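# Seat the white bench rod across the salt-spray chamber

## Task

Pick up the white rod now lying on the bench and set it across the salt-spray cabinet's chamber at a right angle, next to the two rods already there, so that each end rests in a notch of the rails. The fog collector must still be upright afterwards, and the gripper must have released the rod at the end.

## Robot and tools

Robot: two 6-joint arms, left_arm and right_arm, each with a parallel two-finger gripper. Root links in the scene frame: left_arm at (-0.002, +0.293, 0) m, quat_wxyz (+0.999, 0, 0, +0.036); right_arm at (+0.037, -0.329, 0) m, quat_wxyz (+1.000, 0, 0, +0.006). Joint ranges (rad), base to gripper: waist -2.618 to 3.054, shoulder 0.000 to 3.142, elbow 0.000 to 3.142, wrist pitch -1.571 to 1.571, wrist yaw -1.571 to 1.571, wrist roll -2.094 to 2.094. An elbow never quite straightens.

Frames: the scene frame has its origin on the table surface midway between the arms, +z up, +x pointing out over the table, and left_arm on the +y side. The arm names do not mean sides of a picture. In each gripper's own frame the fingers extend along +z and close along y. end_effector_position is the spot between the finger pads, roughly 1 cm short of the tips.

execute_actions(actions): actions is a list of actions; each action is a table of at most 15 rows, one row per control step of 1/30 s, and each action lasts 0.5 s (a shorter table repeats its final row until 15 steps are used). An empty list only reports state and images. Every row is a single list of 14 numbers covering both arms, each in [-1, 1], even if one arm stays still: left_arm dx, dy, dz, rx, ry, rz, opening, then right_arm the same seven. dx to rz are an offset, not a pose: the gripper's goal relative to its measured pose when that action began (for a call's first action, the last pose a result printed), expressed in the gripper's own axes. Each row counts from that same starting pose, not from the row before. Scale: 1.0 equals 0.6 m of translation or 180 degrees; rx, ry, rz form one rotation vector. Opening is absolute: +1 fully open (0.094 m), -1 closed. Optionally append 12 stiffness factors from 0 to 1 (left_arm's 6 joints, then right_arm's 6, Joint positions order); each scales that joint's position gain and persists until changed.

Per-step clipping: the commanded pose is limited to 70 mm and 16 degrees from the measured one, so big offsets take several actions, and after an action the arm only coasts toward its last clipped pose. If orientation and position conflict, position wins. Arms tend to finish a centimetre or more low, and repeated zero offsets let them sag further; to hold an arm, send the correction back to its desired pose in the first call of a reply and zeros afterwards, aiming higher if it still droops. Give the gripper its intended opening in every call.

move(target, speed, blocking): target is one 14-number row as above (26 with stiffness), an offset per arm from the pose in the latest result that shows one, in gripper axes, same scale. Both grippers travel straight lines that end at once, lasting 0.5 to 10 s; beyond 10 s they stop short. Rotation takes the shorter way. speed is each arm's top path speed in m/s, 0.002 to 0.5, default 0.25; rotation up to twice that in rad/s. Paths ignore obstacles and the other arm, grippers lag and may overshoot speed, especially at long reach. Faster moves and targets placed deeper past a contact hit or press harder. Opening is sent at the start. blocking=false returns after 0.5 s while motion continues; then only wait or stop are accepted until a result shows it ended. The result adds a move: line with the ending (done, off_target, moving, held, fault), limits acted (paced = target clipped; held = some steps blocked, after which the arm may rush), and each gripper's distance from its target.

wait(seconds): 0 to 10; arms keep their last command; a running move continues and the wait returns when it ends. stop(): brakes a running move; needs braking room; fingers keep moving. zoom_image(camera, region): camera is cam_head_left, cam_head_right, cam_left_wrist or cam_right_wrist (all 504x504); region [x0, y0, x1, y1] in pixels from the top-left, no larger than 504 by 504. read_manual(section): licence texts only. finished_scene(scene): integer scene number; ends the scene irreversibly once the last command has been held, and reports success.

Results: a state line per arm with position (m) and quat_wxyz in the scene frame (printed positions can drift from truth, more at long reach); Hand target lines give where each gripper is now being driven; grip_measured is the finger opening on the command scale (last Joint positions value is metres; each gripper may read up to about 1 mm off). Joint torques are total drive output with offsets and noise. Action calls also list step positions, with HELD marking steps where an arm was held back. A pose unreachable line means the clearance check altered or blocked that arm's command. MOTOR HOT appears at 75 °C; at 90 °C the arm is stopped 10 s; at 100 °C it goes limp and falls; these show as OVER-TEMPERATURE FAULT lines.

Gripping: command an opening under grip_measured; about 0.03 under holds firmly, less is lighter. Pad force is capped near 50 to 62 N, weaker on very thin parts, with a brief spike on first contact.

Avoid: letting the arms collide or push each other, knocking anything off the table, toppling the fog collector, dropping or slipping the rod, slamming or shoving hard. Brief external tugs on a held part or pushes on loose items can occur. Long static holding heats motors.

Each tool is called after ">>>" as name(argument=value, ...) on one line, values as JSON.

## Session

>>> execute_actions(actions=[])

Scene clock: 0.00 s.
left_arm: end_effector_position=(+0.3787, +0.3687, +0.1443) grip_measured=+1.000 end_effector_quat_wxyz=(+0.231, -0.121, +0.945, -0.198) | right_arm: end_effector_position=(+0.4888, -0.5233, +0.1130) grip_measured=+1.000 end_effector_quat_wxyz=(+0.268, +0.202, +0.899, +0.282)
Joint positions: left_arm=[ 0.346  1.673  1.33  -0.862  0.509  0.069  0.094] | right_arm=[-0.669  2.148  1.765 -0.872 -0.747 -0.09   0.094]
Joint velocities: left_arm=[-0.012 -0.002 -0.002  0.022  0.037 -0.037  0.   ] | right_arm=[-0.002 -0.012 -0.012  0.022  0.007 -0.051  0.   ]
Joint torques (N m, as the arm reports them, + toward a larger angle): no reading
Motor temperatures (°C, as the motors report them): left_arm=[26 29 28 29 26 27] | right_arm=[27 27 29 28 26 29]
Hand target (left_arm): +0.380, +0.368, +0.148; +0.236, -0.117, +0.944, -0.201
Hand target (right_arm): +0.490, -0.523, +0.118; +0.273, +0.198, +0.898, +0.284
Joint stiffness scale: left_arm=[1. 1. 1. 1. 1. 1.] | right_arm=[1. 1. 1. 1. 1. 1.]

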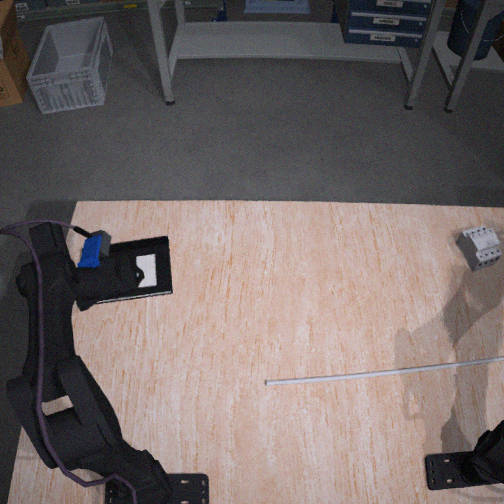

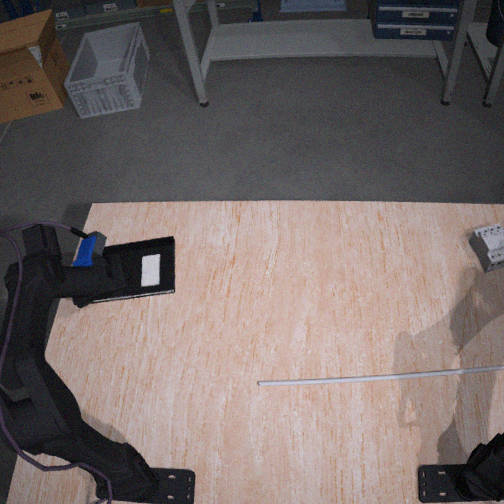

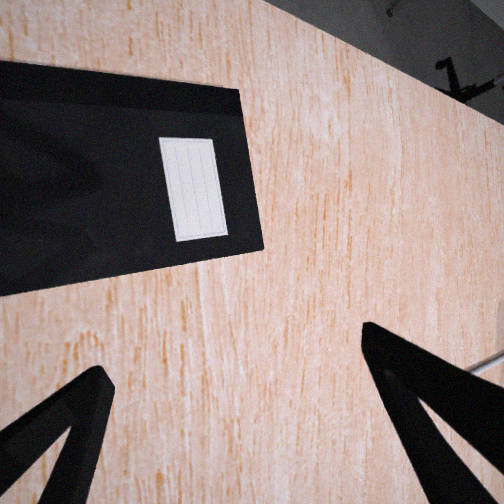

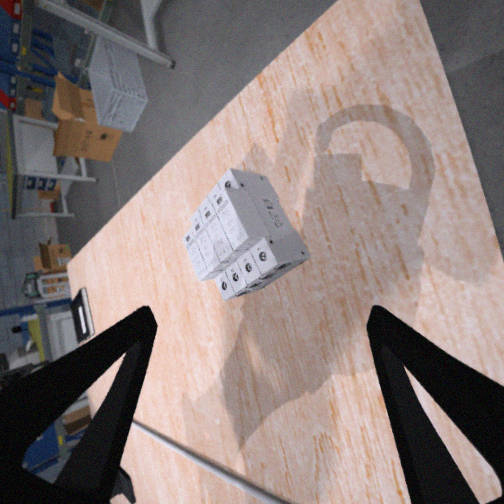

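>>> move(target=[-0.097,-0.108,-0.204,-0.216,-0.239,-0.453,1, 0.007,0.17,-0.332,0.204,-0.342,0.388,1], speed=0.4)

Scene clock: 4.37 s.
left_arm: end_effector_position=(+0.3810, +0.3686, +0.2906) grip_measured=+1.000 end_effector_quat_wxyz=(-0.309, +0.795, -0.522, -0.018) | right_arm: end_effector_position=(+0.3892, -0.5235, +0.3129) grip_measured=+1.000 end_effector_quat_wxyz=(+0.395, +0.817, +0.420, -0.012)
Joint positions: left_arm=[-0.122  1.847  2.142 -1.545 -0.551 -1.937  0.094] | right_arm=[-0.27   1.649  1.867 -1.19   0.589  1.748  0.094]
Joint velocities: left_arm=[-0.002  0.007  0.012 -0.022 -0.037  0.051  0.   ] | right_arm=[ 0.002 -0.007  0.002  0.007  0.066 -0.022  0.   ]
Joint torques (N m, as the arm reports them, + toward a larger angle): left_arm=[-0.69 -9.02  6.51  0.51 -0.52 -0.03] | right_arm=[ 0.47 -5.9   7.66  1.06  0.44  0.02]
Motor temperatures (°C, as the motors report them): left_arm=[26 30 29 29 26 27] | right_arm=[27 29 30 29 26 29]
Hand target (left_arm): +0.380, +0.370, +0.293; -0.315, +0.792, -0.522, -0.030
Hand target (right_arm): +0.385, -0.523, +0.313; +0.393, +0.817, +0.422, -0.026
Off the commanded pose (left_arm): 0.005 m, 4 deg.
Off the commanded pose (right_arm): 0.001 m, 2 deg.
Joint stiffness scale: left_arm=[1. 1. 1. 1. 1. 1.] | right_arm=[1. 1. 1. 1. 1. 1.]
joint sent to its limit (left arm) — the command would take joint 4 (wrist pitch) past its lower limit, so that joint was sent only as far as its limit.
move: off_target (left_arm)

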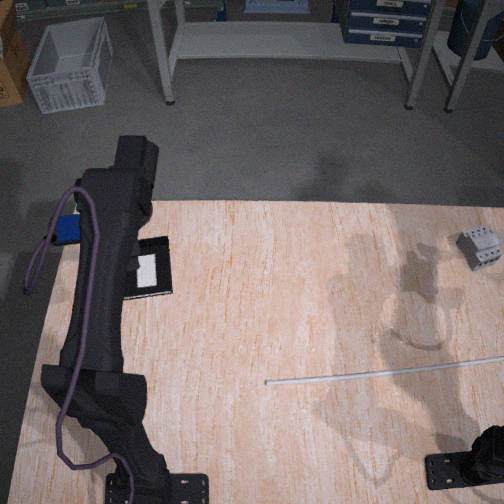

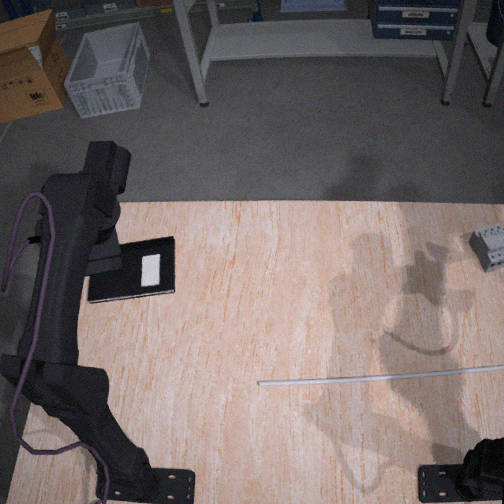

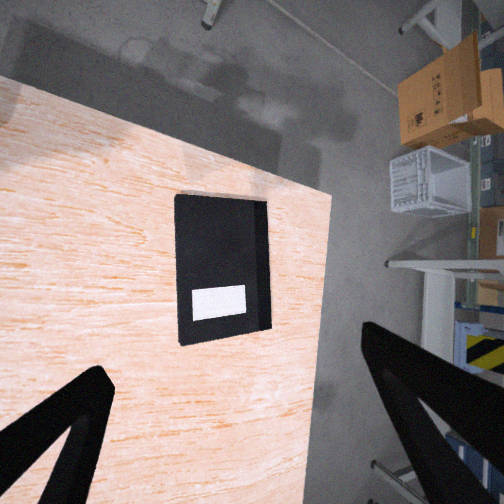

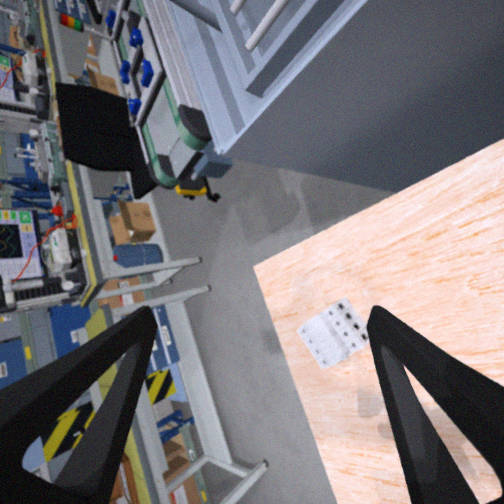

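>>> move(target=[0,0,0,0,0,0,1, -0.395,-0.142,-0.14,0.0935,-0.0452,-0.2377,1], speed=0.4)

Scene clock: 7.33 s.
left_arm: end_effector_position=(+0.3811, +0.3677, +0.2900) grip_measured=+1.000 end_effector_quat_wxyz=(-0.307, +0.796, -0.522, -0.016) | right_arm: end_effector_position=(+0.1542, -0.6075, +0.3901) grip_measured=+1.000 end_effector_quat_wxyz=(+0.269, +0.657, +0.653, -0.262)
Joint positions: left_arm=[-0.122  1.847  2.142 -1.545 -0.545 -1.938  0.094] | right_arm=[-0.944  1.445  2.075 -1.536  0.423  0.497  0.094]
Joint velocities: left_arm=[-0.012 -0.007  0.002 -0.037  0.037 -0.007  0.   ] | right_arm=[-0.017  0.002 -0.002 -0.007 -0.066  0.051  0.   ]
Joint torques (N m, as the arm reports them, + toward a larger angle): left_arm=[ -0.05 -10.37   5.     0.77  -0.32   0.01] | right_arm=[-0.7  -3.79  6.21  1.26  0.18 -0.03]
Motor temperatures (°C, as the motors report them): left_arm=[26 30 29 29 26 27] | right_arm=[27 29 31 29 26 29]
Hand target (left_arm): +0.381, +0.369, +0.291; -0.309, +0.795, -0.522, -0.018
Hand target (right_arm): +0.148, -0.602, +0.394; +0.267, +0.657, +0.654, -0.264
Off the commanded pose (left_arm): 0.001 m, 0 deg.
Off the commanded pose (right_arm): 0.013 m, 1 deg.
Joint stiffness scale: left_arm=[1. 1. 1. 1. 1. 1.] | right_arm=[1. 1. 1. 1. 1. 1.]
move: off_target (right_arm)

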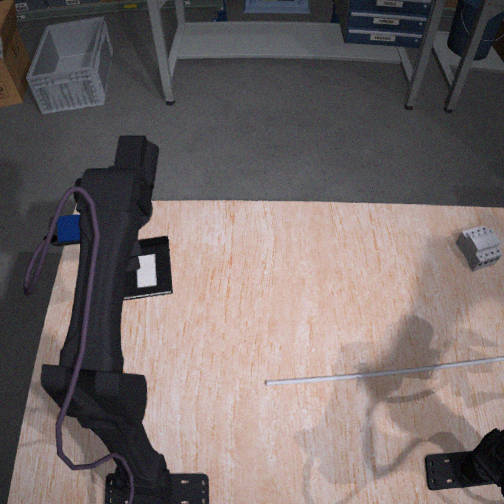

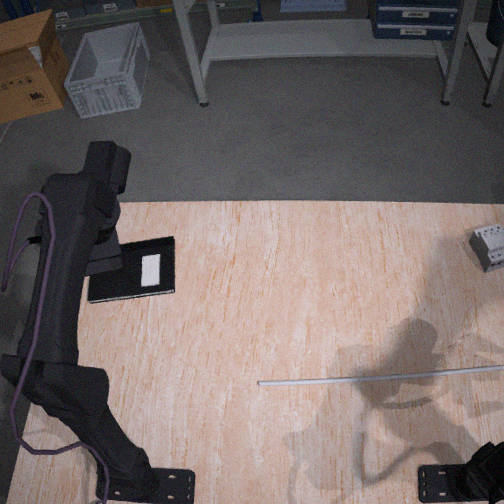

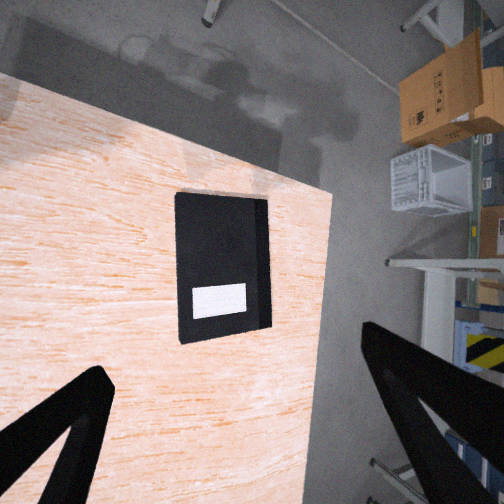

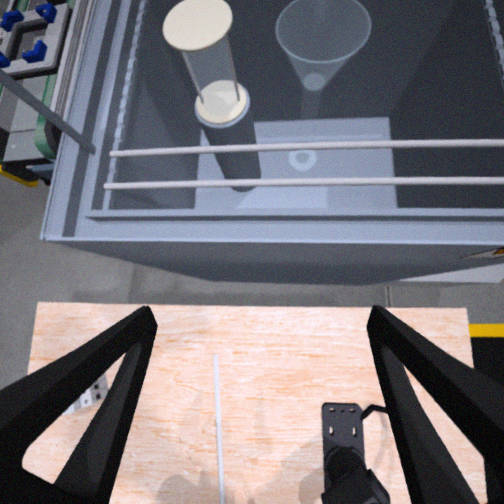

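>>> zoom_image(camera="cam_right_wrist", region=[40, 0, 292, 252])

>>> zoom_image(camera="cam_right_wrist", region=[252, 0, 504, 252])

Region (40, 0, 292, 252) of cam_right_wrist's 504x504 image, scaled by 2.000, with more detail than that image has.

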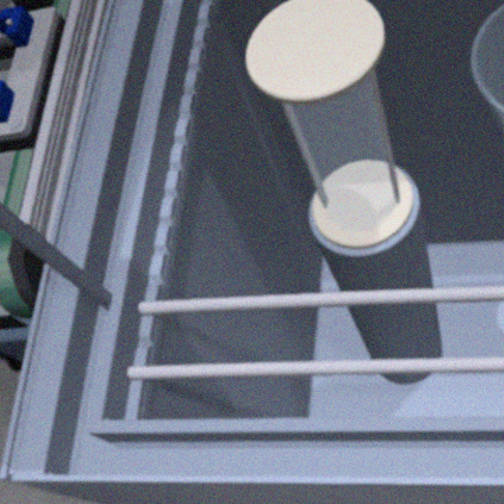

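Region (252, 0, 504, 252) of cam_right_wrist's 504x504 image, scaled by 2.000, with more detail than that image has.

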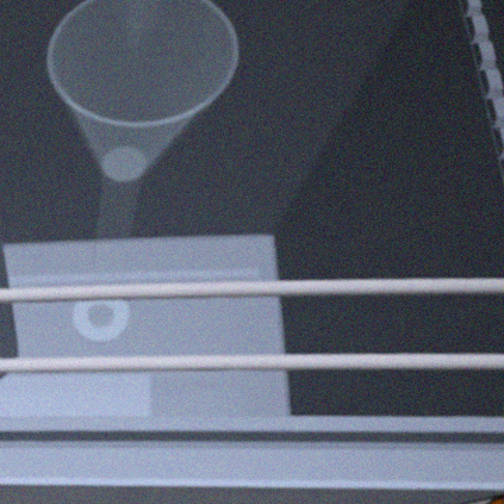

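>>> move(target=[0,0,0,0,0,0,1, -0.02,-0.167,0,0,-0.25,0,1], speed=0.4)

Scene clock: 9.90 s.
left_arm: end_effector_position=(+0.3812, +0.3668, +0.2895) grip_measured=+1.000 end_effector_quat_wxyz=(-0.304, +0.796, -0.523, -0.014) | right_arm: end_effector_position=(+0.0538, -0.6205, +0.3921) grip_measured=+1.000 end_effector_quat_wxyz=(+0.496, +0.520, +0.500, -0.484)
Joint positions: left_arm=[-0.122  1.847  2.142 -1.545 -0.539 -1.938  0.094] | right_arm=[-1.435  0.703  0.927 -0.265  0.155  0.039  0.094]
Joint velocities: left_arm=[ 0.002  0.007 -0.002  0.022 -0.022 -0.051  0.   ] | right_arm=[ 0.007  0.007 -0.012  0.022 -0.139 -0.022  0.   ]
Joint torques (N m, as the arm reports them, + toward a larger angle): left_arm=[ -0.04 -10.36   5.     0.77  -0.31   0.01] | right_arm=[-0.75 -0.05  5.67  2.02 -0.09 -0.04]
Motor temperatures (°C, as the motors report them): left_arm=[26 31 30 29 26 27] | right_arm=[27 29 31 30 26 29]
Hand target (left_arm): +0.381, +0.368, +0.290; -0.307, +0.796, -0.522, -0.016
Hand target (right_arm): +0.053, -0.618, +0.394; +0.499, +0.515, +0.498, -0.488
Off the commanded pose (left_arm): 0.001 m, 0 deg.
Off the commanded pose (right_arm): 0.007 m, 2 deg.
Joint stiffness scale: left_arm=[1. 1. 1. 1. 1. 1.] | right_arm=[1. 1. 1. 1. 1. 1.]
move: done

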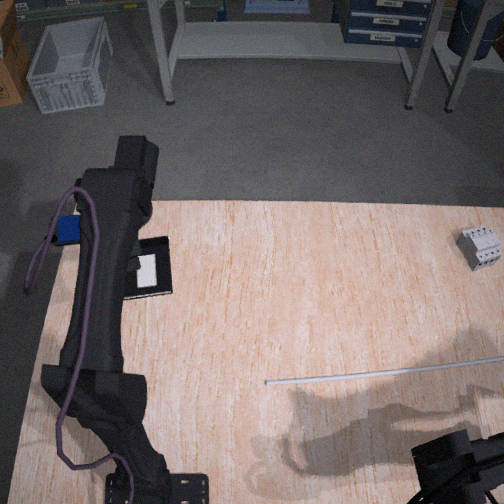

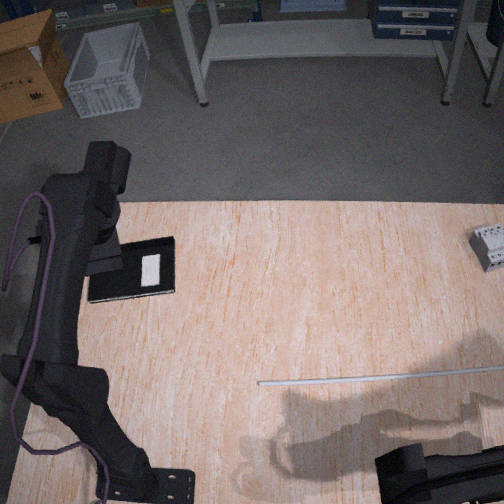

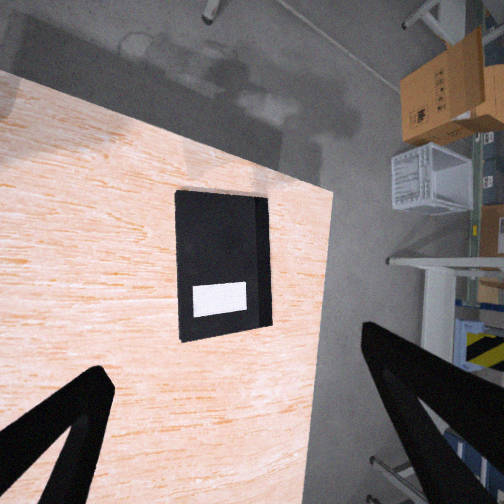

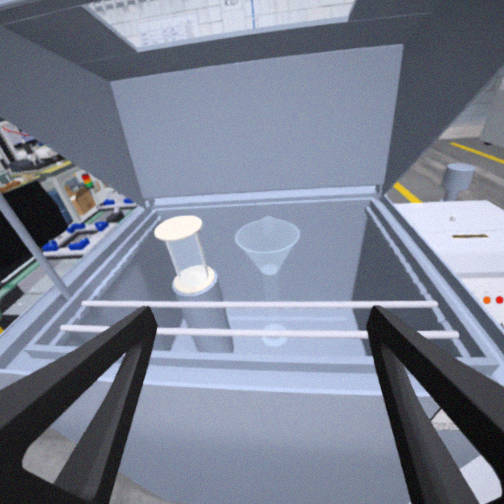

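>>> move(target=[0,0,0,0,0,0,1, 0.03,0,0.2,0,0.3,0,1], speed=0.3)

Scene clock: 16.43 s.
left_arm: end_effector_position=(+0.3813, +0.3659, +0.2890) grip_measured=+1.000 end_effector_quat_wxyz=(-0.302, +0.796, -0.524, -0.013) | right_arm: end_effector_position=(+0.0563, -0.7431, +0.3675) grip_measured=+1.000 end_effector_quat_wxyz=(+0.237, +0.674, +0.665, -0.219)
Joint positions: left_arm=[-0.122  1.847  2.142 -1.545 -0.533 -1.938  0.094] | right_arm=[-1.536  1.889  2.532 -1.557  0.009  0.058  0.094]
Joint velocities: left_arm=[-0.002 -0.027  0.007  0.051 -0.066  0.037  0.   ] | right_arm=[-0.007  0.002 -0.002  0.007 -0.051 -0.066  0.   ]
Joint torques (N m, as the arm reports them, + toward a larger angle): left_arm=[ -0.04 -10.37   5.     0.77  -0.3    0.01] | right_arm=[-0.72 -7.58  6.36  1.28 -0.09 -0.02]
Motor temperatures (°C, as the motors report them): left_arm=[26 32 30 30 26 27] | right_arm=[27 29 31 32 26 29]
Hand target (left_arm): +0.381, +0.367, +0.289; -0.304, +0.796, -0.523, -0.014
Hand target (right_arm): +0.054, -0.738, +0.371; +0.237, +0.674, +0.665, -0.217
Off the commanded pose (left_arm): 0.001 m, 0 deg.
Off the commanded pose (right_arm): 0.005 m, 4 deg.
Joint stiffness scale: left_arm=[1. 1. 1. 1. 1. 1.] | right_arm=[1. 1. 1. 1. 1. 1.]
joint sent to its limit (right arm) — the command would take joint 4 (wrist pitch) past its lower limit, so that joint was sent only as far as its limit.
move: off_target (right_arm)

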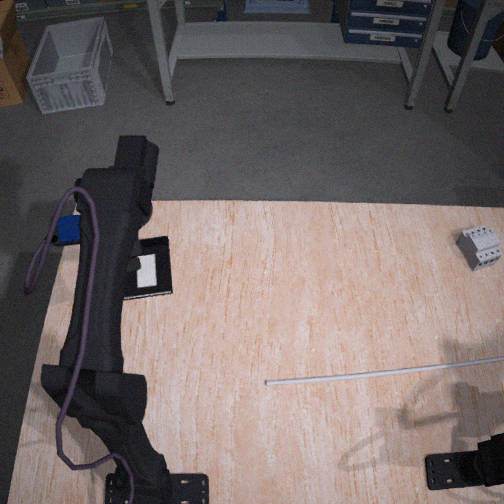

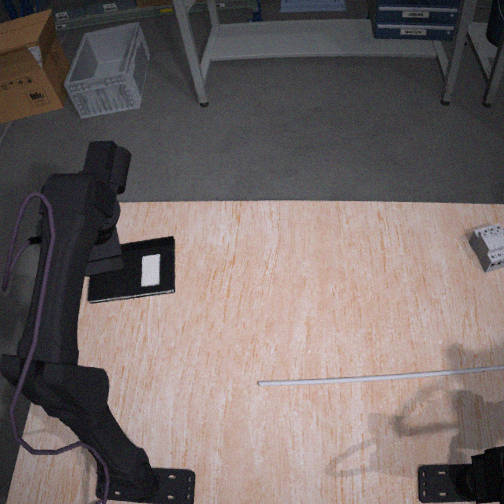

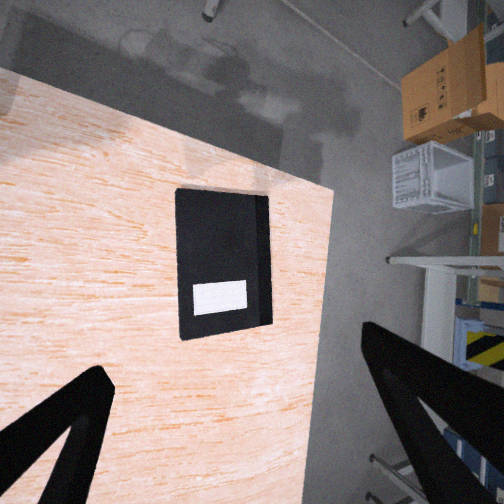

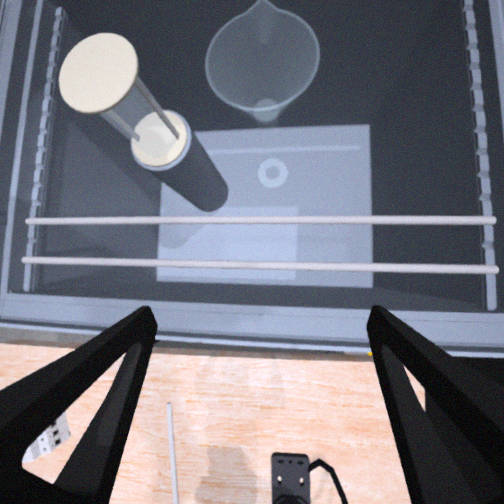

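>>> zoom_image(camera="cam_right_wrist", region=[0, 130, 180, 310])

>>> zoom_image(camera="cam_right_wrist", region=[334, 130, 504, 310])

Region (0, 130, 180, 310) of cam_right_wrist's 504x504 image, scaled by 2.800, with more detail than that image has.

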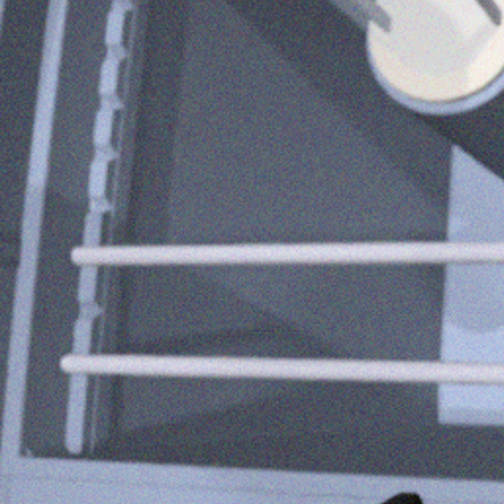

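Region (334, 130, 504, 310) of cam_right_wrist's 504x504 image, scaled by 2.800, with more detail than that image has.

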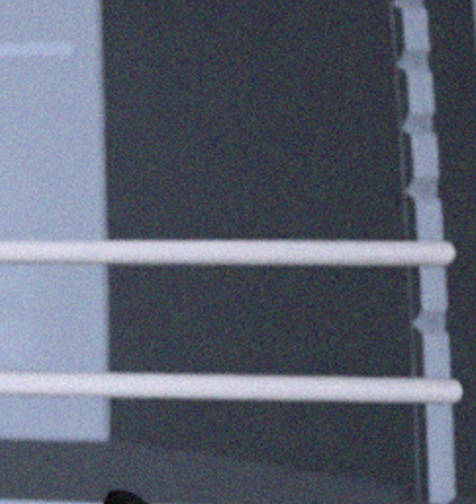

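>>> move(target=[0,0,0,0.187,0.26,0.453,1, 0.055,0,0.226,0.0385,0.0278,0.4933,-0.36], speed=0.3)

Scene clock: 24.50 s.
left_arm: end_effector_position=(+0.3804, +0.3634, +0.2888) grip_measured=+1.000 end_effector_quat_wxyz=(+0.213, -0.113, +0.946, -0.216) | right_arm: end_effector_position=(+0.0607, -0.7995, +0.2466) grip_measured=-0.357 end_effector_quat_wxyz=(+0.262, +0.965, +0.001, -0.001)
Joint positions: left_arm=[ 0.343  1.845  2.139 -1.547  0.538  0.092  0.094] | right_arm=[-1.523  1.924  2.068 -1.185  0.032  1.619  0.03 ]
Joint velocities: left_arm=[-0.002  0.002  0.012  0.037 -0.007  0.007  0.   ] | right_arm=[-0.027 -0.022 -0.017  0.022  0.007 -0.051  0.   ]
Joint torques (N m, as the arm reports them, + toward a larger angle): left_arm=[ 0.73 -8.79  6.83  0.61  0.53  0.12] | right_arm=[-0.01 -8.95  5.25  1.4  -0.04  0.05]
Motor temperatures (°C, as the motors report them): left_arm=[26 33 30 30 26 27] | right_arm=[27 30 31 32 26 29]
Hand target (left_arm): +0.382, +0.364, +0.291; +0.215, -0.110, +0.944, -0.224
Hand target (right_arm): +0.061, -0.801, +0.241; +0.259, +0.966, -0.000, -0.000
Off the commanded pose (left_arm): 0.003 m, 1 deg.
Off the commanded pose (right_arm): 0.007 m, 1 deg.
Joint stiffness scale: left_arm=[1. 1. 1. 1. 1. 1.] | right_arm=[1. 1. 1. 1. 1. 1.]
move: done

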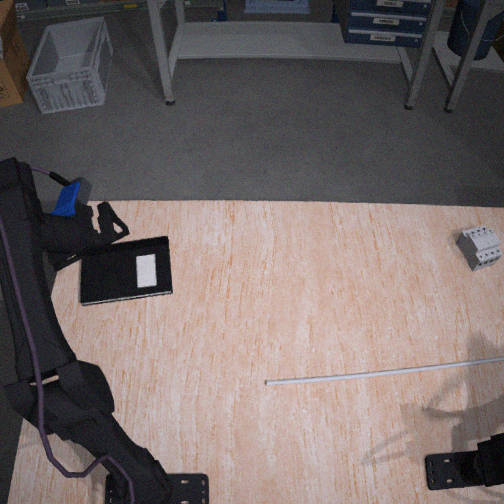

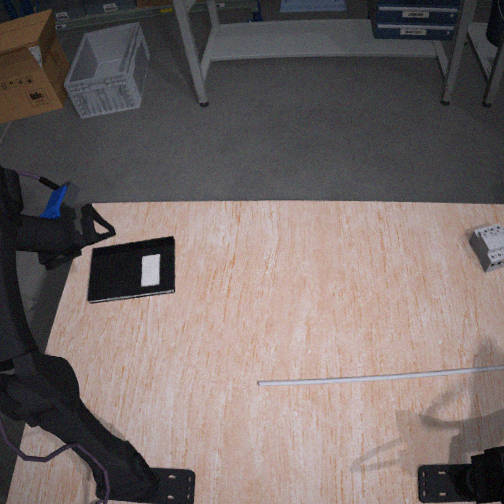

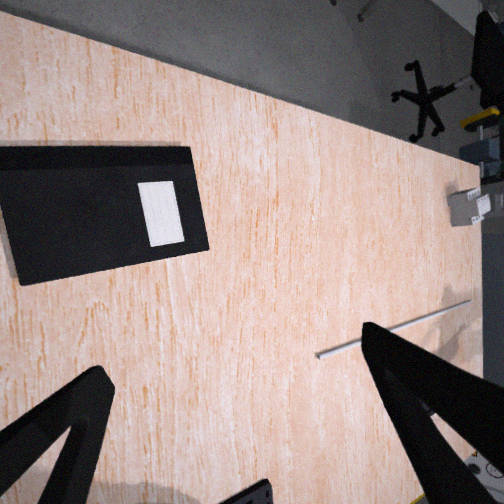

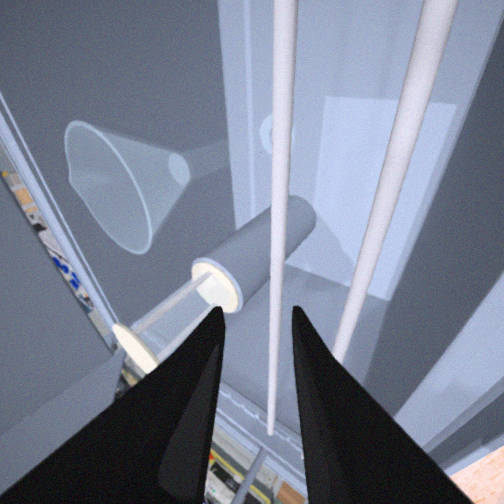

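>>> move(target=[0,0,0,0,0,0,1, 0,-0.012,0.05,0,0,0,-0.36], speed=0.08)

Scene clock: 25.90 s.
left_arm: end_effector_position=(+0.3800, +0.3632, +0.2886) grip_measured=+1.000 end_effector_quat_wxyz=(+0.212, -0.112, +0.946, -0.216) | right_arm: end_effector_position=(+0.0612, -0.8081, +0.2183) grip_measured=-0.357 end_effector_quat_wxyz=(+0.261, +0.965, +0.001, -0.001)
Joint positions: left_arm=[ 0.343  1.845  2.139 -1.549  0.538  0.093  0.094] | right_arm=[-1.523  1.924  1.951 -1.071  0.032  1.62   0.03 ]
Joint velocities: left_arm=[ 0.007 -0.002 -0.002 -0.051 -0.051 -0.007  0.   ] | right_arm=[ 0.002  0.012  0.007  0.022 -0.007 -0.095 -0.   ]
Joint torques (N m, as the arm reports them, + toward a larger angle): left_arm=[ -0.05 -10.35   5.     0.78   0.32  -0.01] | right_arm=[-0.12 -9.82  5.67  1.4  -0.02  0.01]
Motor temperatures (°C, as the motors report them): left_arm=[26 33 30 30 26 27] | right_arm=[27 30 31 32 26 29]
Hand target (left_arm): +0.380, +0.363, +0.289; +0.213, -0.113, +0.946, -0.216
Hand target (right_arm): +0.061, -0.809, +0.217; +0.262, +0.965, +0.001, -0.001
Off the commanded pose (left_arm): 0.001 m, 0 deg.
Off the commanded pose (right_arm): 0.001 m, 0 deg.
Joint stiffness scale: left_arm=[1. 1. 1. 1. 1. 1.] | right_arm=[1. 1. 1. 1. 1. 1.]
move: done

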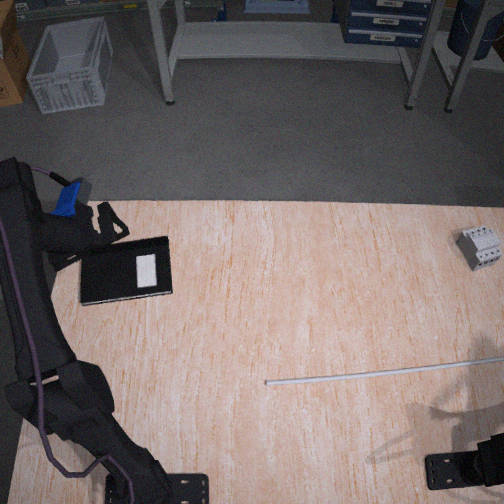

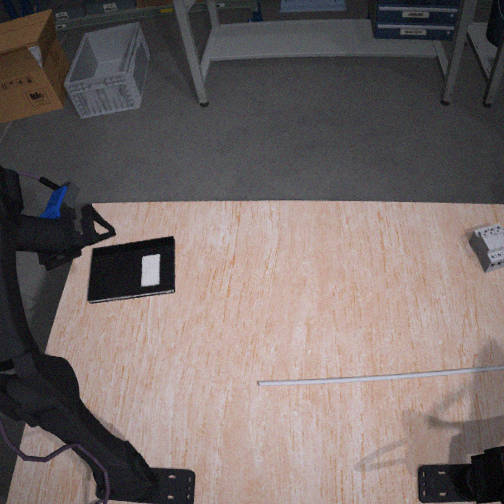

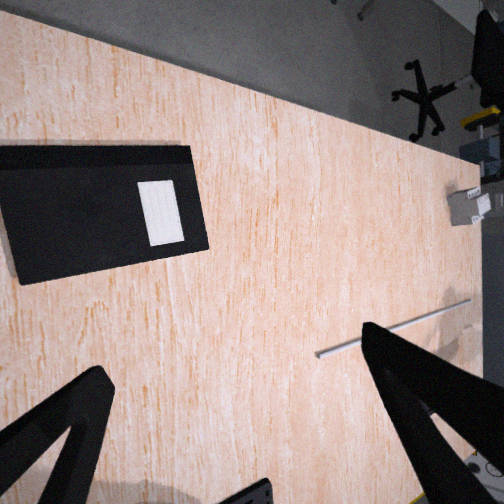

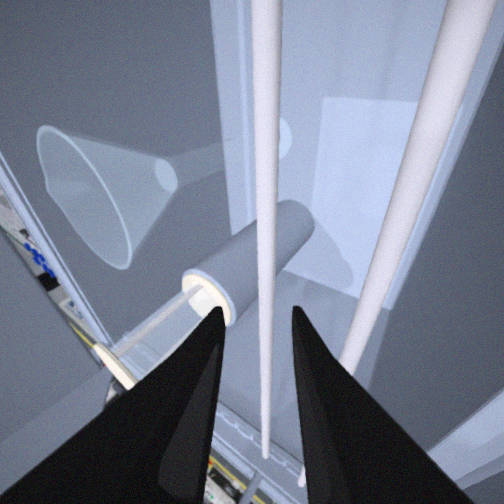

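>>> move(target=[0,0,0,0,0,0,1, 0,-0.005,0.04,0,0,0,-0.36], speed=0.05)

Scene clock: 27.23 s.
left_arm: end_effector_position=(+0.3800, +0.3632, +0.2886) grip_measured=+1.000 end_effector_quat_wxyz=(+0.212, -0.112, +0.946, -0.216) | right_arm: end_effector_position=(+0.0617, -0.8164, +0.2012) grip_measured=-0.357 end_effector_quat_wxyz=(+0.263, +0.965, +0.001, -0.001)
Joint positions: left_arm=[ 0.343  1.845  2.139 -1.549  0.538  0.093  0.094] | right_arm=[-1.523  1.937  1.898 -1.     0.032  1.62   0.03 ]
Joint velocities: left_arm=[-0.012 -0.002 -0.007  0.007  0.022  0.037  0.   ] | right_arm=[-0.002 -0.002  0.012  0.081  0.022 -0.007 -0.001]
Joint torques (N m, as the arm reports them, + toward a larger angle): left_arm=[ -0.05 -10.34   5.     0.76   0.32   0.01] | right_arm=[-0.08 -9.42  5.84  1.4  -0.03  0.  ]
Motor temperatures (°C, as the motors report them): left_arm=[26 33 30 30 26 27] | right_arm=[27 31 31 32 26 29]
Hand target (left_arm): +0.380, +0.363, +0.289; +0.212, -0.112, +0.946, -0.216
Hand target (right_arm): +0.061, -0.818, +0.196; +0.261, +0.965, +0.001, -0.001
Off the commanded pose (left_arm): 0.000 m, 0 deg.
Off the commanded pose (right_arm): 0.005 m, 0 deg.
Joint stiffness scale: left_arm=[1. 1. 1. 1. 1. 1.] | right_arm=[1. 1. 1. 1. 1. 1.]
move: done

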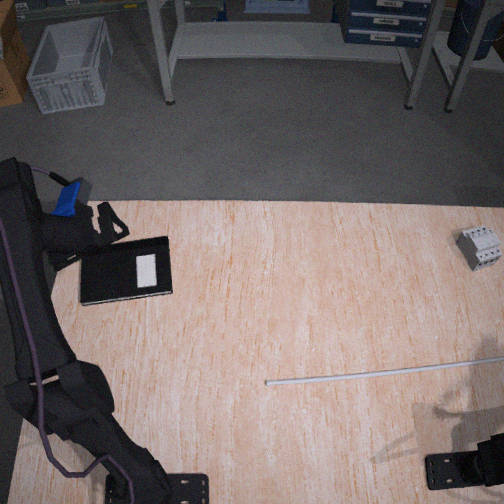

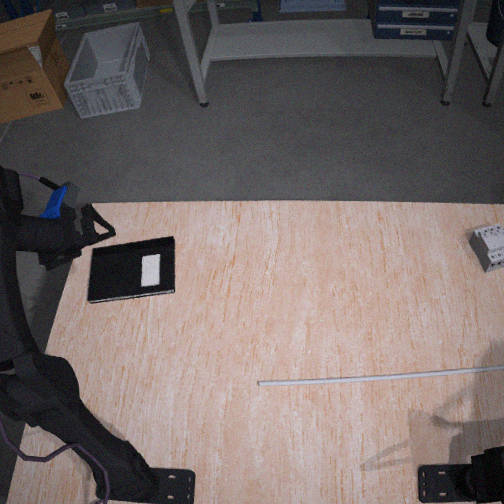

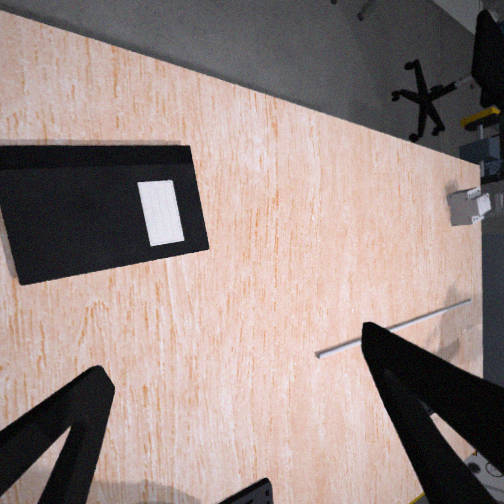

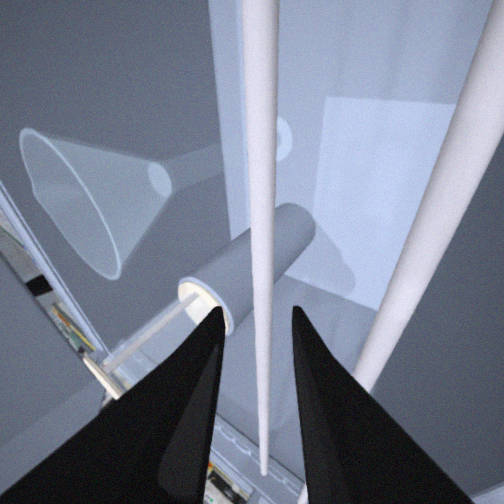

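>>> move(target=[0.24,0.04,0.027,0,0,0,1, 0.2,-0.108,-0.313,0,0,0,0], speed=0.3)

Scene clock: 29.80 s.
left_arm: end_effector_position=(+0.2579, +0.3337, +0.2104) grip_measured=+1.000 end_effector_quat_wxyz=(+0.199, -0.117, +0.950, -0.211) | right_arm: end_effector_position=(+0.1853, -0.6668, +0.3306) grip_measured=-0.003 end_effector_quat_wxyz=(+0.275, +0.962, +0.004, +0.006)
Joint positions: left_arm=[ 0.437  1.297  1.273 -1.312  0.545  0.2    0.094] | right_arm=[-1.048  1.717  2.183 -1.54   0.26   2.031  0.047]
Joint velocities: left_arm=[ 0.027  0.002  0.017 -0.037  0.037  0.037  0.   ] | right_arm=[ 0.002  0.002  0.002 -0.051 -0.007  0.066  0.001]
Joint torques (N m, as the arm reports them, + toward a larger angle): left_arm=[ 0.89 -6.68  4.38  0.76  0.55  0.12] | right_arm=[ 0.05 -5.77  6.47  0.98  0.24  0.04]
Motor temperatures (°C, as the motors report them): left_arm=[26 33 30 30 26 27] | right_arm=[27 31 31 32 26 29]
Hand target (left_arm): +0.257, +0.333, +0.213; +0.213, -0.112, +0.946, -0.215
Hand target (right_arm): +0.181, -0.664, +0.330; +0.267, +0.964, +0.003, -0.006
Off the commanded pose (left_arm): 0.003 m, 2 deg.
Off the commanded pose (right_arm): 0.004 m, 2 deg.
Joint stiffness scale: left_arm=[1. 1. 1. 1. 1. 1.] | right_arm=[1. 1. 1. 1. 1. 1.]
move: done

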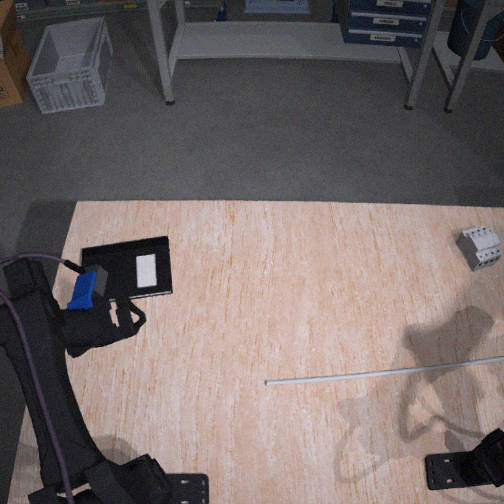

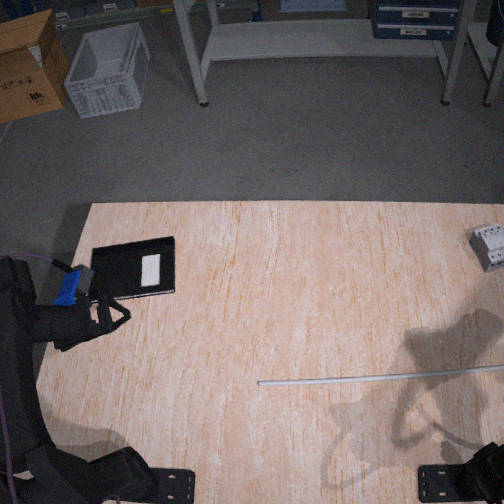

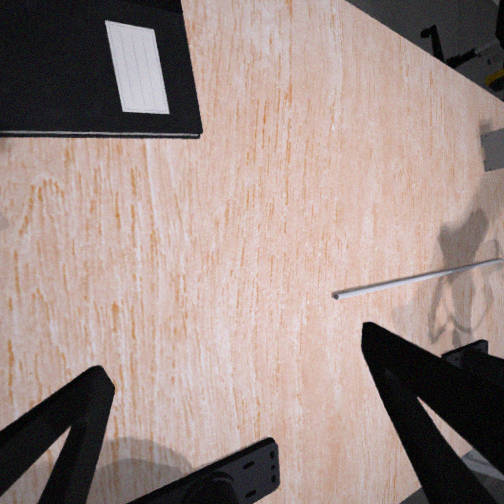

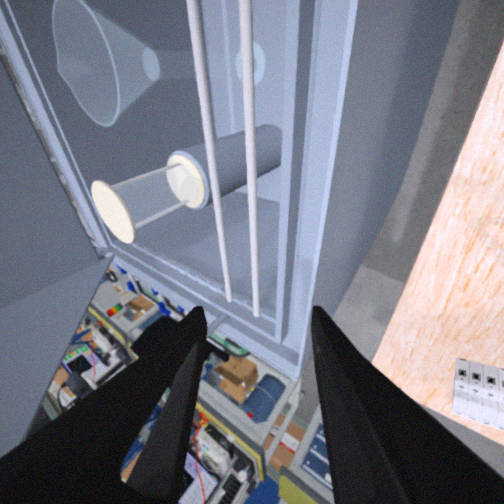

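>>> move(target=[0,0,0,0,0,0,1, 0.192,-0.536,0.02,0.138,0.142,-0.505,0], speed=0.35)

Scene clock: 33.30 s.
left_arm: end_effector_position=(+0.2579, +0.3340, +0.2103) grip_measured=+1.000 end_effector_quat_wxyz=(+0.199, -0.117, +0.950, -0.211) | right_arm: end_effector_position=(+0.2980, -0.4021, +0.1548) grip_measured=-0.003 end_effector_quat_wxyz=(+0.004, +0.684, +0.729, -0.011)
Joint positions: left_arm=[ 0.437  1.297  1.273 -1.311  0.543  0.2    0.094] | right_arm=[-0.272  1.571  1.412 -1.415  0.024  1.247  0.047]
Joint velocities: left_arm=[-0.002  0.002 -0.007 -0.066 -0.051 -0.051  0.   ] | right_arm=[-0.027  0.007 -0.002 -0.007  0.022  0.051 -0.   ]
Joint torques (N m, as the arm reports them, + toward a larger angle): left_arm=[-0.05 -4.67  5.57  0.62  0.34  0.  ] | right_arm=[ 0.4  -5.42  5.08  0.58 -0.04 -0.03]
Motor temperatures (°C, as the motors report them): left_arm=[26 33 30 30 26 27] | right_arm=[27 31 31 32 26 29]
Hand target (left_arm): +0.258, +0.334, +0.210; +0.199, -0.117, +0.950, -0.211
Hand target (right_arm): +0.300, -0.401, +0.152; +0.005, +0.680, +0.733, -0.010
Off the commanded pose (left_arm): 0.000 m, 0 deg.
Off the commanded pose (right_arm): 0.005 m, 1 deg.
Joint stiffness scale: left_arm=[1. 1. 1. 1. 1. 1.] | right_arm=[1. 1. 1. 1. 1. 1.]
move: done

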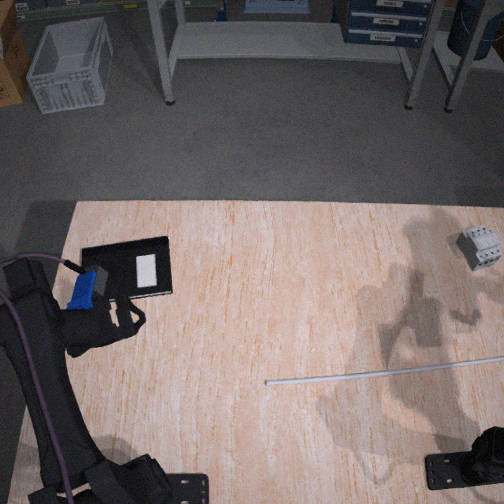

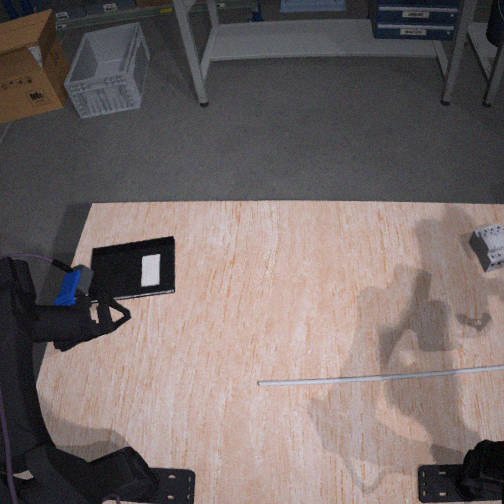

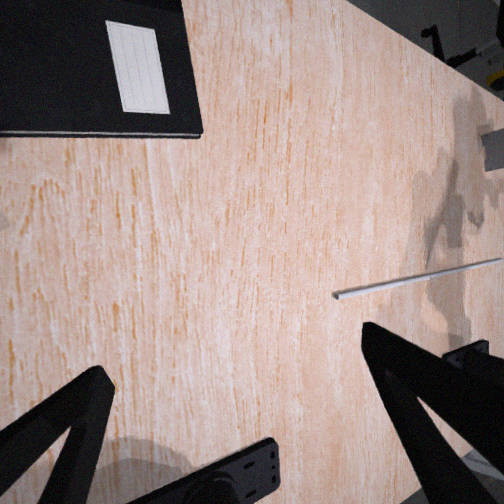

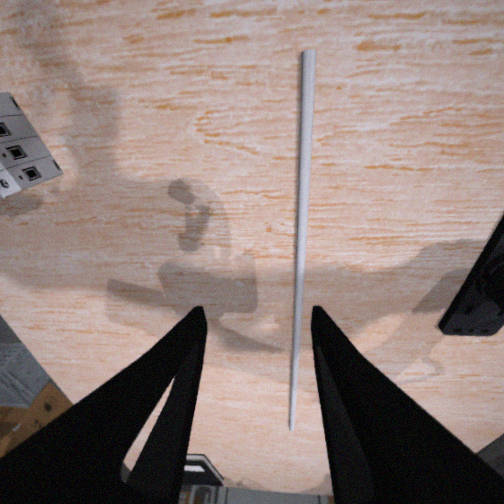

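>>> move(target=[0,0,0,0,0,0,1, 0.283,-0.103,0.158,0,0,-0.028,0], speed=0.25)

Scene clock: 36.23 s.
left_arm: end_effector_position=(+0.2578, +0.3341, +0.2102) grip_measured=+1.000 end_effector_quat_wxyz=(+0.199, -0.117, +0.950, -0.210) | right_arm: end_effector_position=(+0.2277, -0.2394, +0.0585) grip_measured=-0.003 end_effector_quat_wxyz=(+0.006, +0.651, +0.759, -0.013)
Joint positions: left_arm=[ 0.437  1.297  1.273 -1.311  0.542  0.2    0.094] | right_arm=[ 0.443  1.395  0.867 -1.062  0.022  1.874  0.047]
Joint velocities: left_arm=[ 0.002 -0.007  0.012  0.037 -0.051  0.051  0.   ] | right_arm=[ 0.017 -0.012 -0.022  0.022 -0.051 -0.037  0.   ]
Joint torques (N m, as the arm reports them, + toward a larger angle): left_arm=[-0.05 -4.66  5.57  0.63  0.34  0.01] | right_arm=[ 0.71 -3.98  4.72  0.52  0.11  0.08]
Motor temperatures (°C, as the motors report them): left_arm=[26 32 31 30 26 27] | right_arm=[27 31 31 31 26 29]
Hand target (left_arm): +0.258, +0.334, +0.210; +0.199, -0.117, +0.950, -0.211
Hand target (right_arm): +0.228, -0.240, +0.056; +0.013, +0.651, +0.759, -0.015
Off the commanded pose (left_arm): 0.000 m, 0 deg.
Off the commanded pose (right_arm): 0.004 m, 0 deg.
Joint stiffness scale: left_arm=[1. 1. 1. 1. 1. 1.] | right_arm=[1. 1. 1. 1. 1. 1.]
move: done

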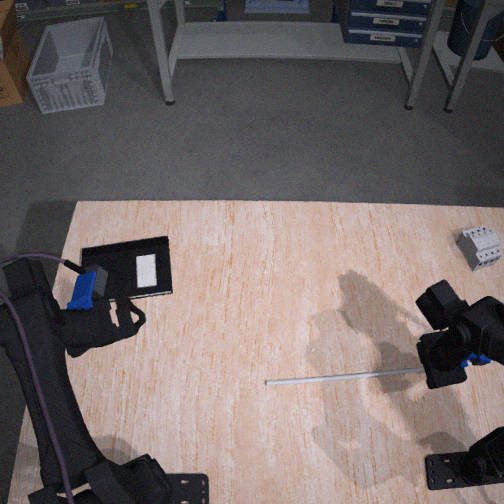

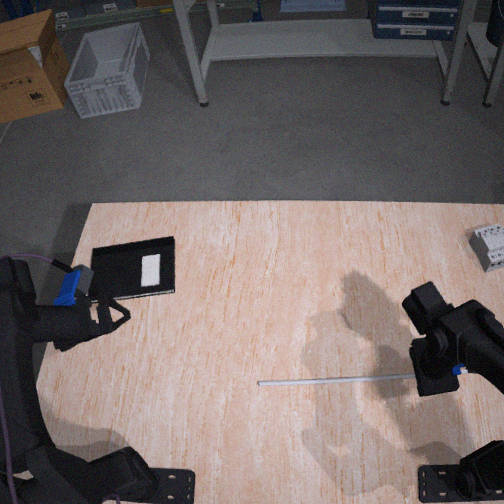

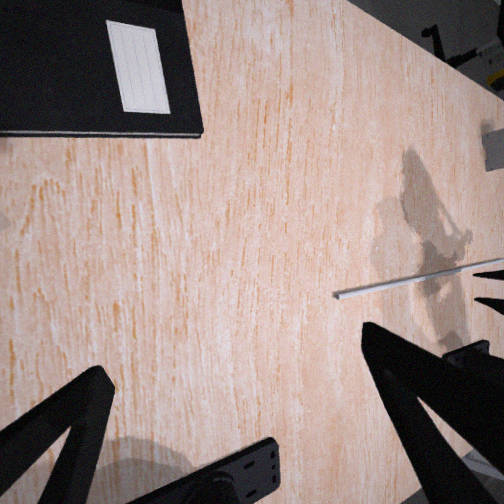

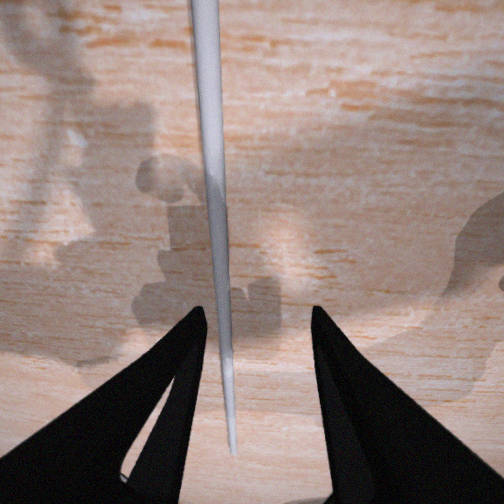

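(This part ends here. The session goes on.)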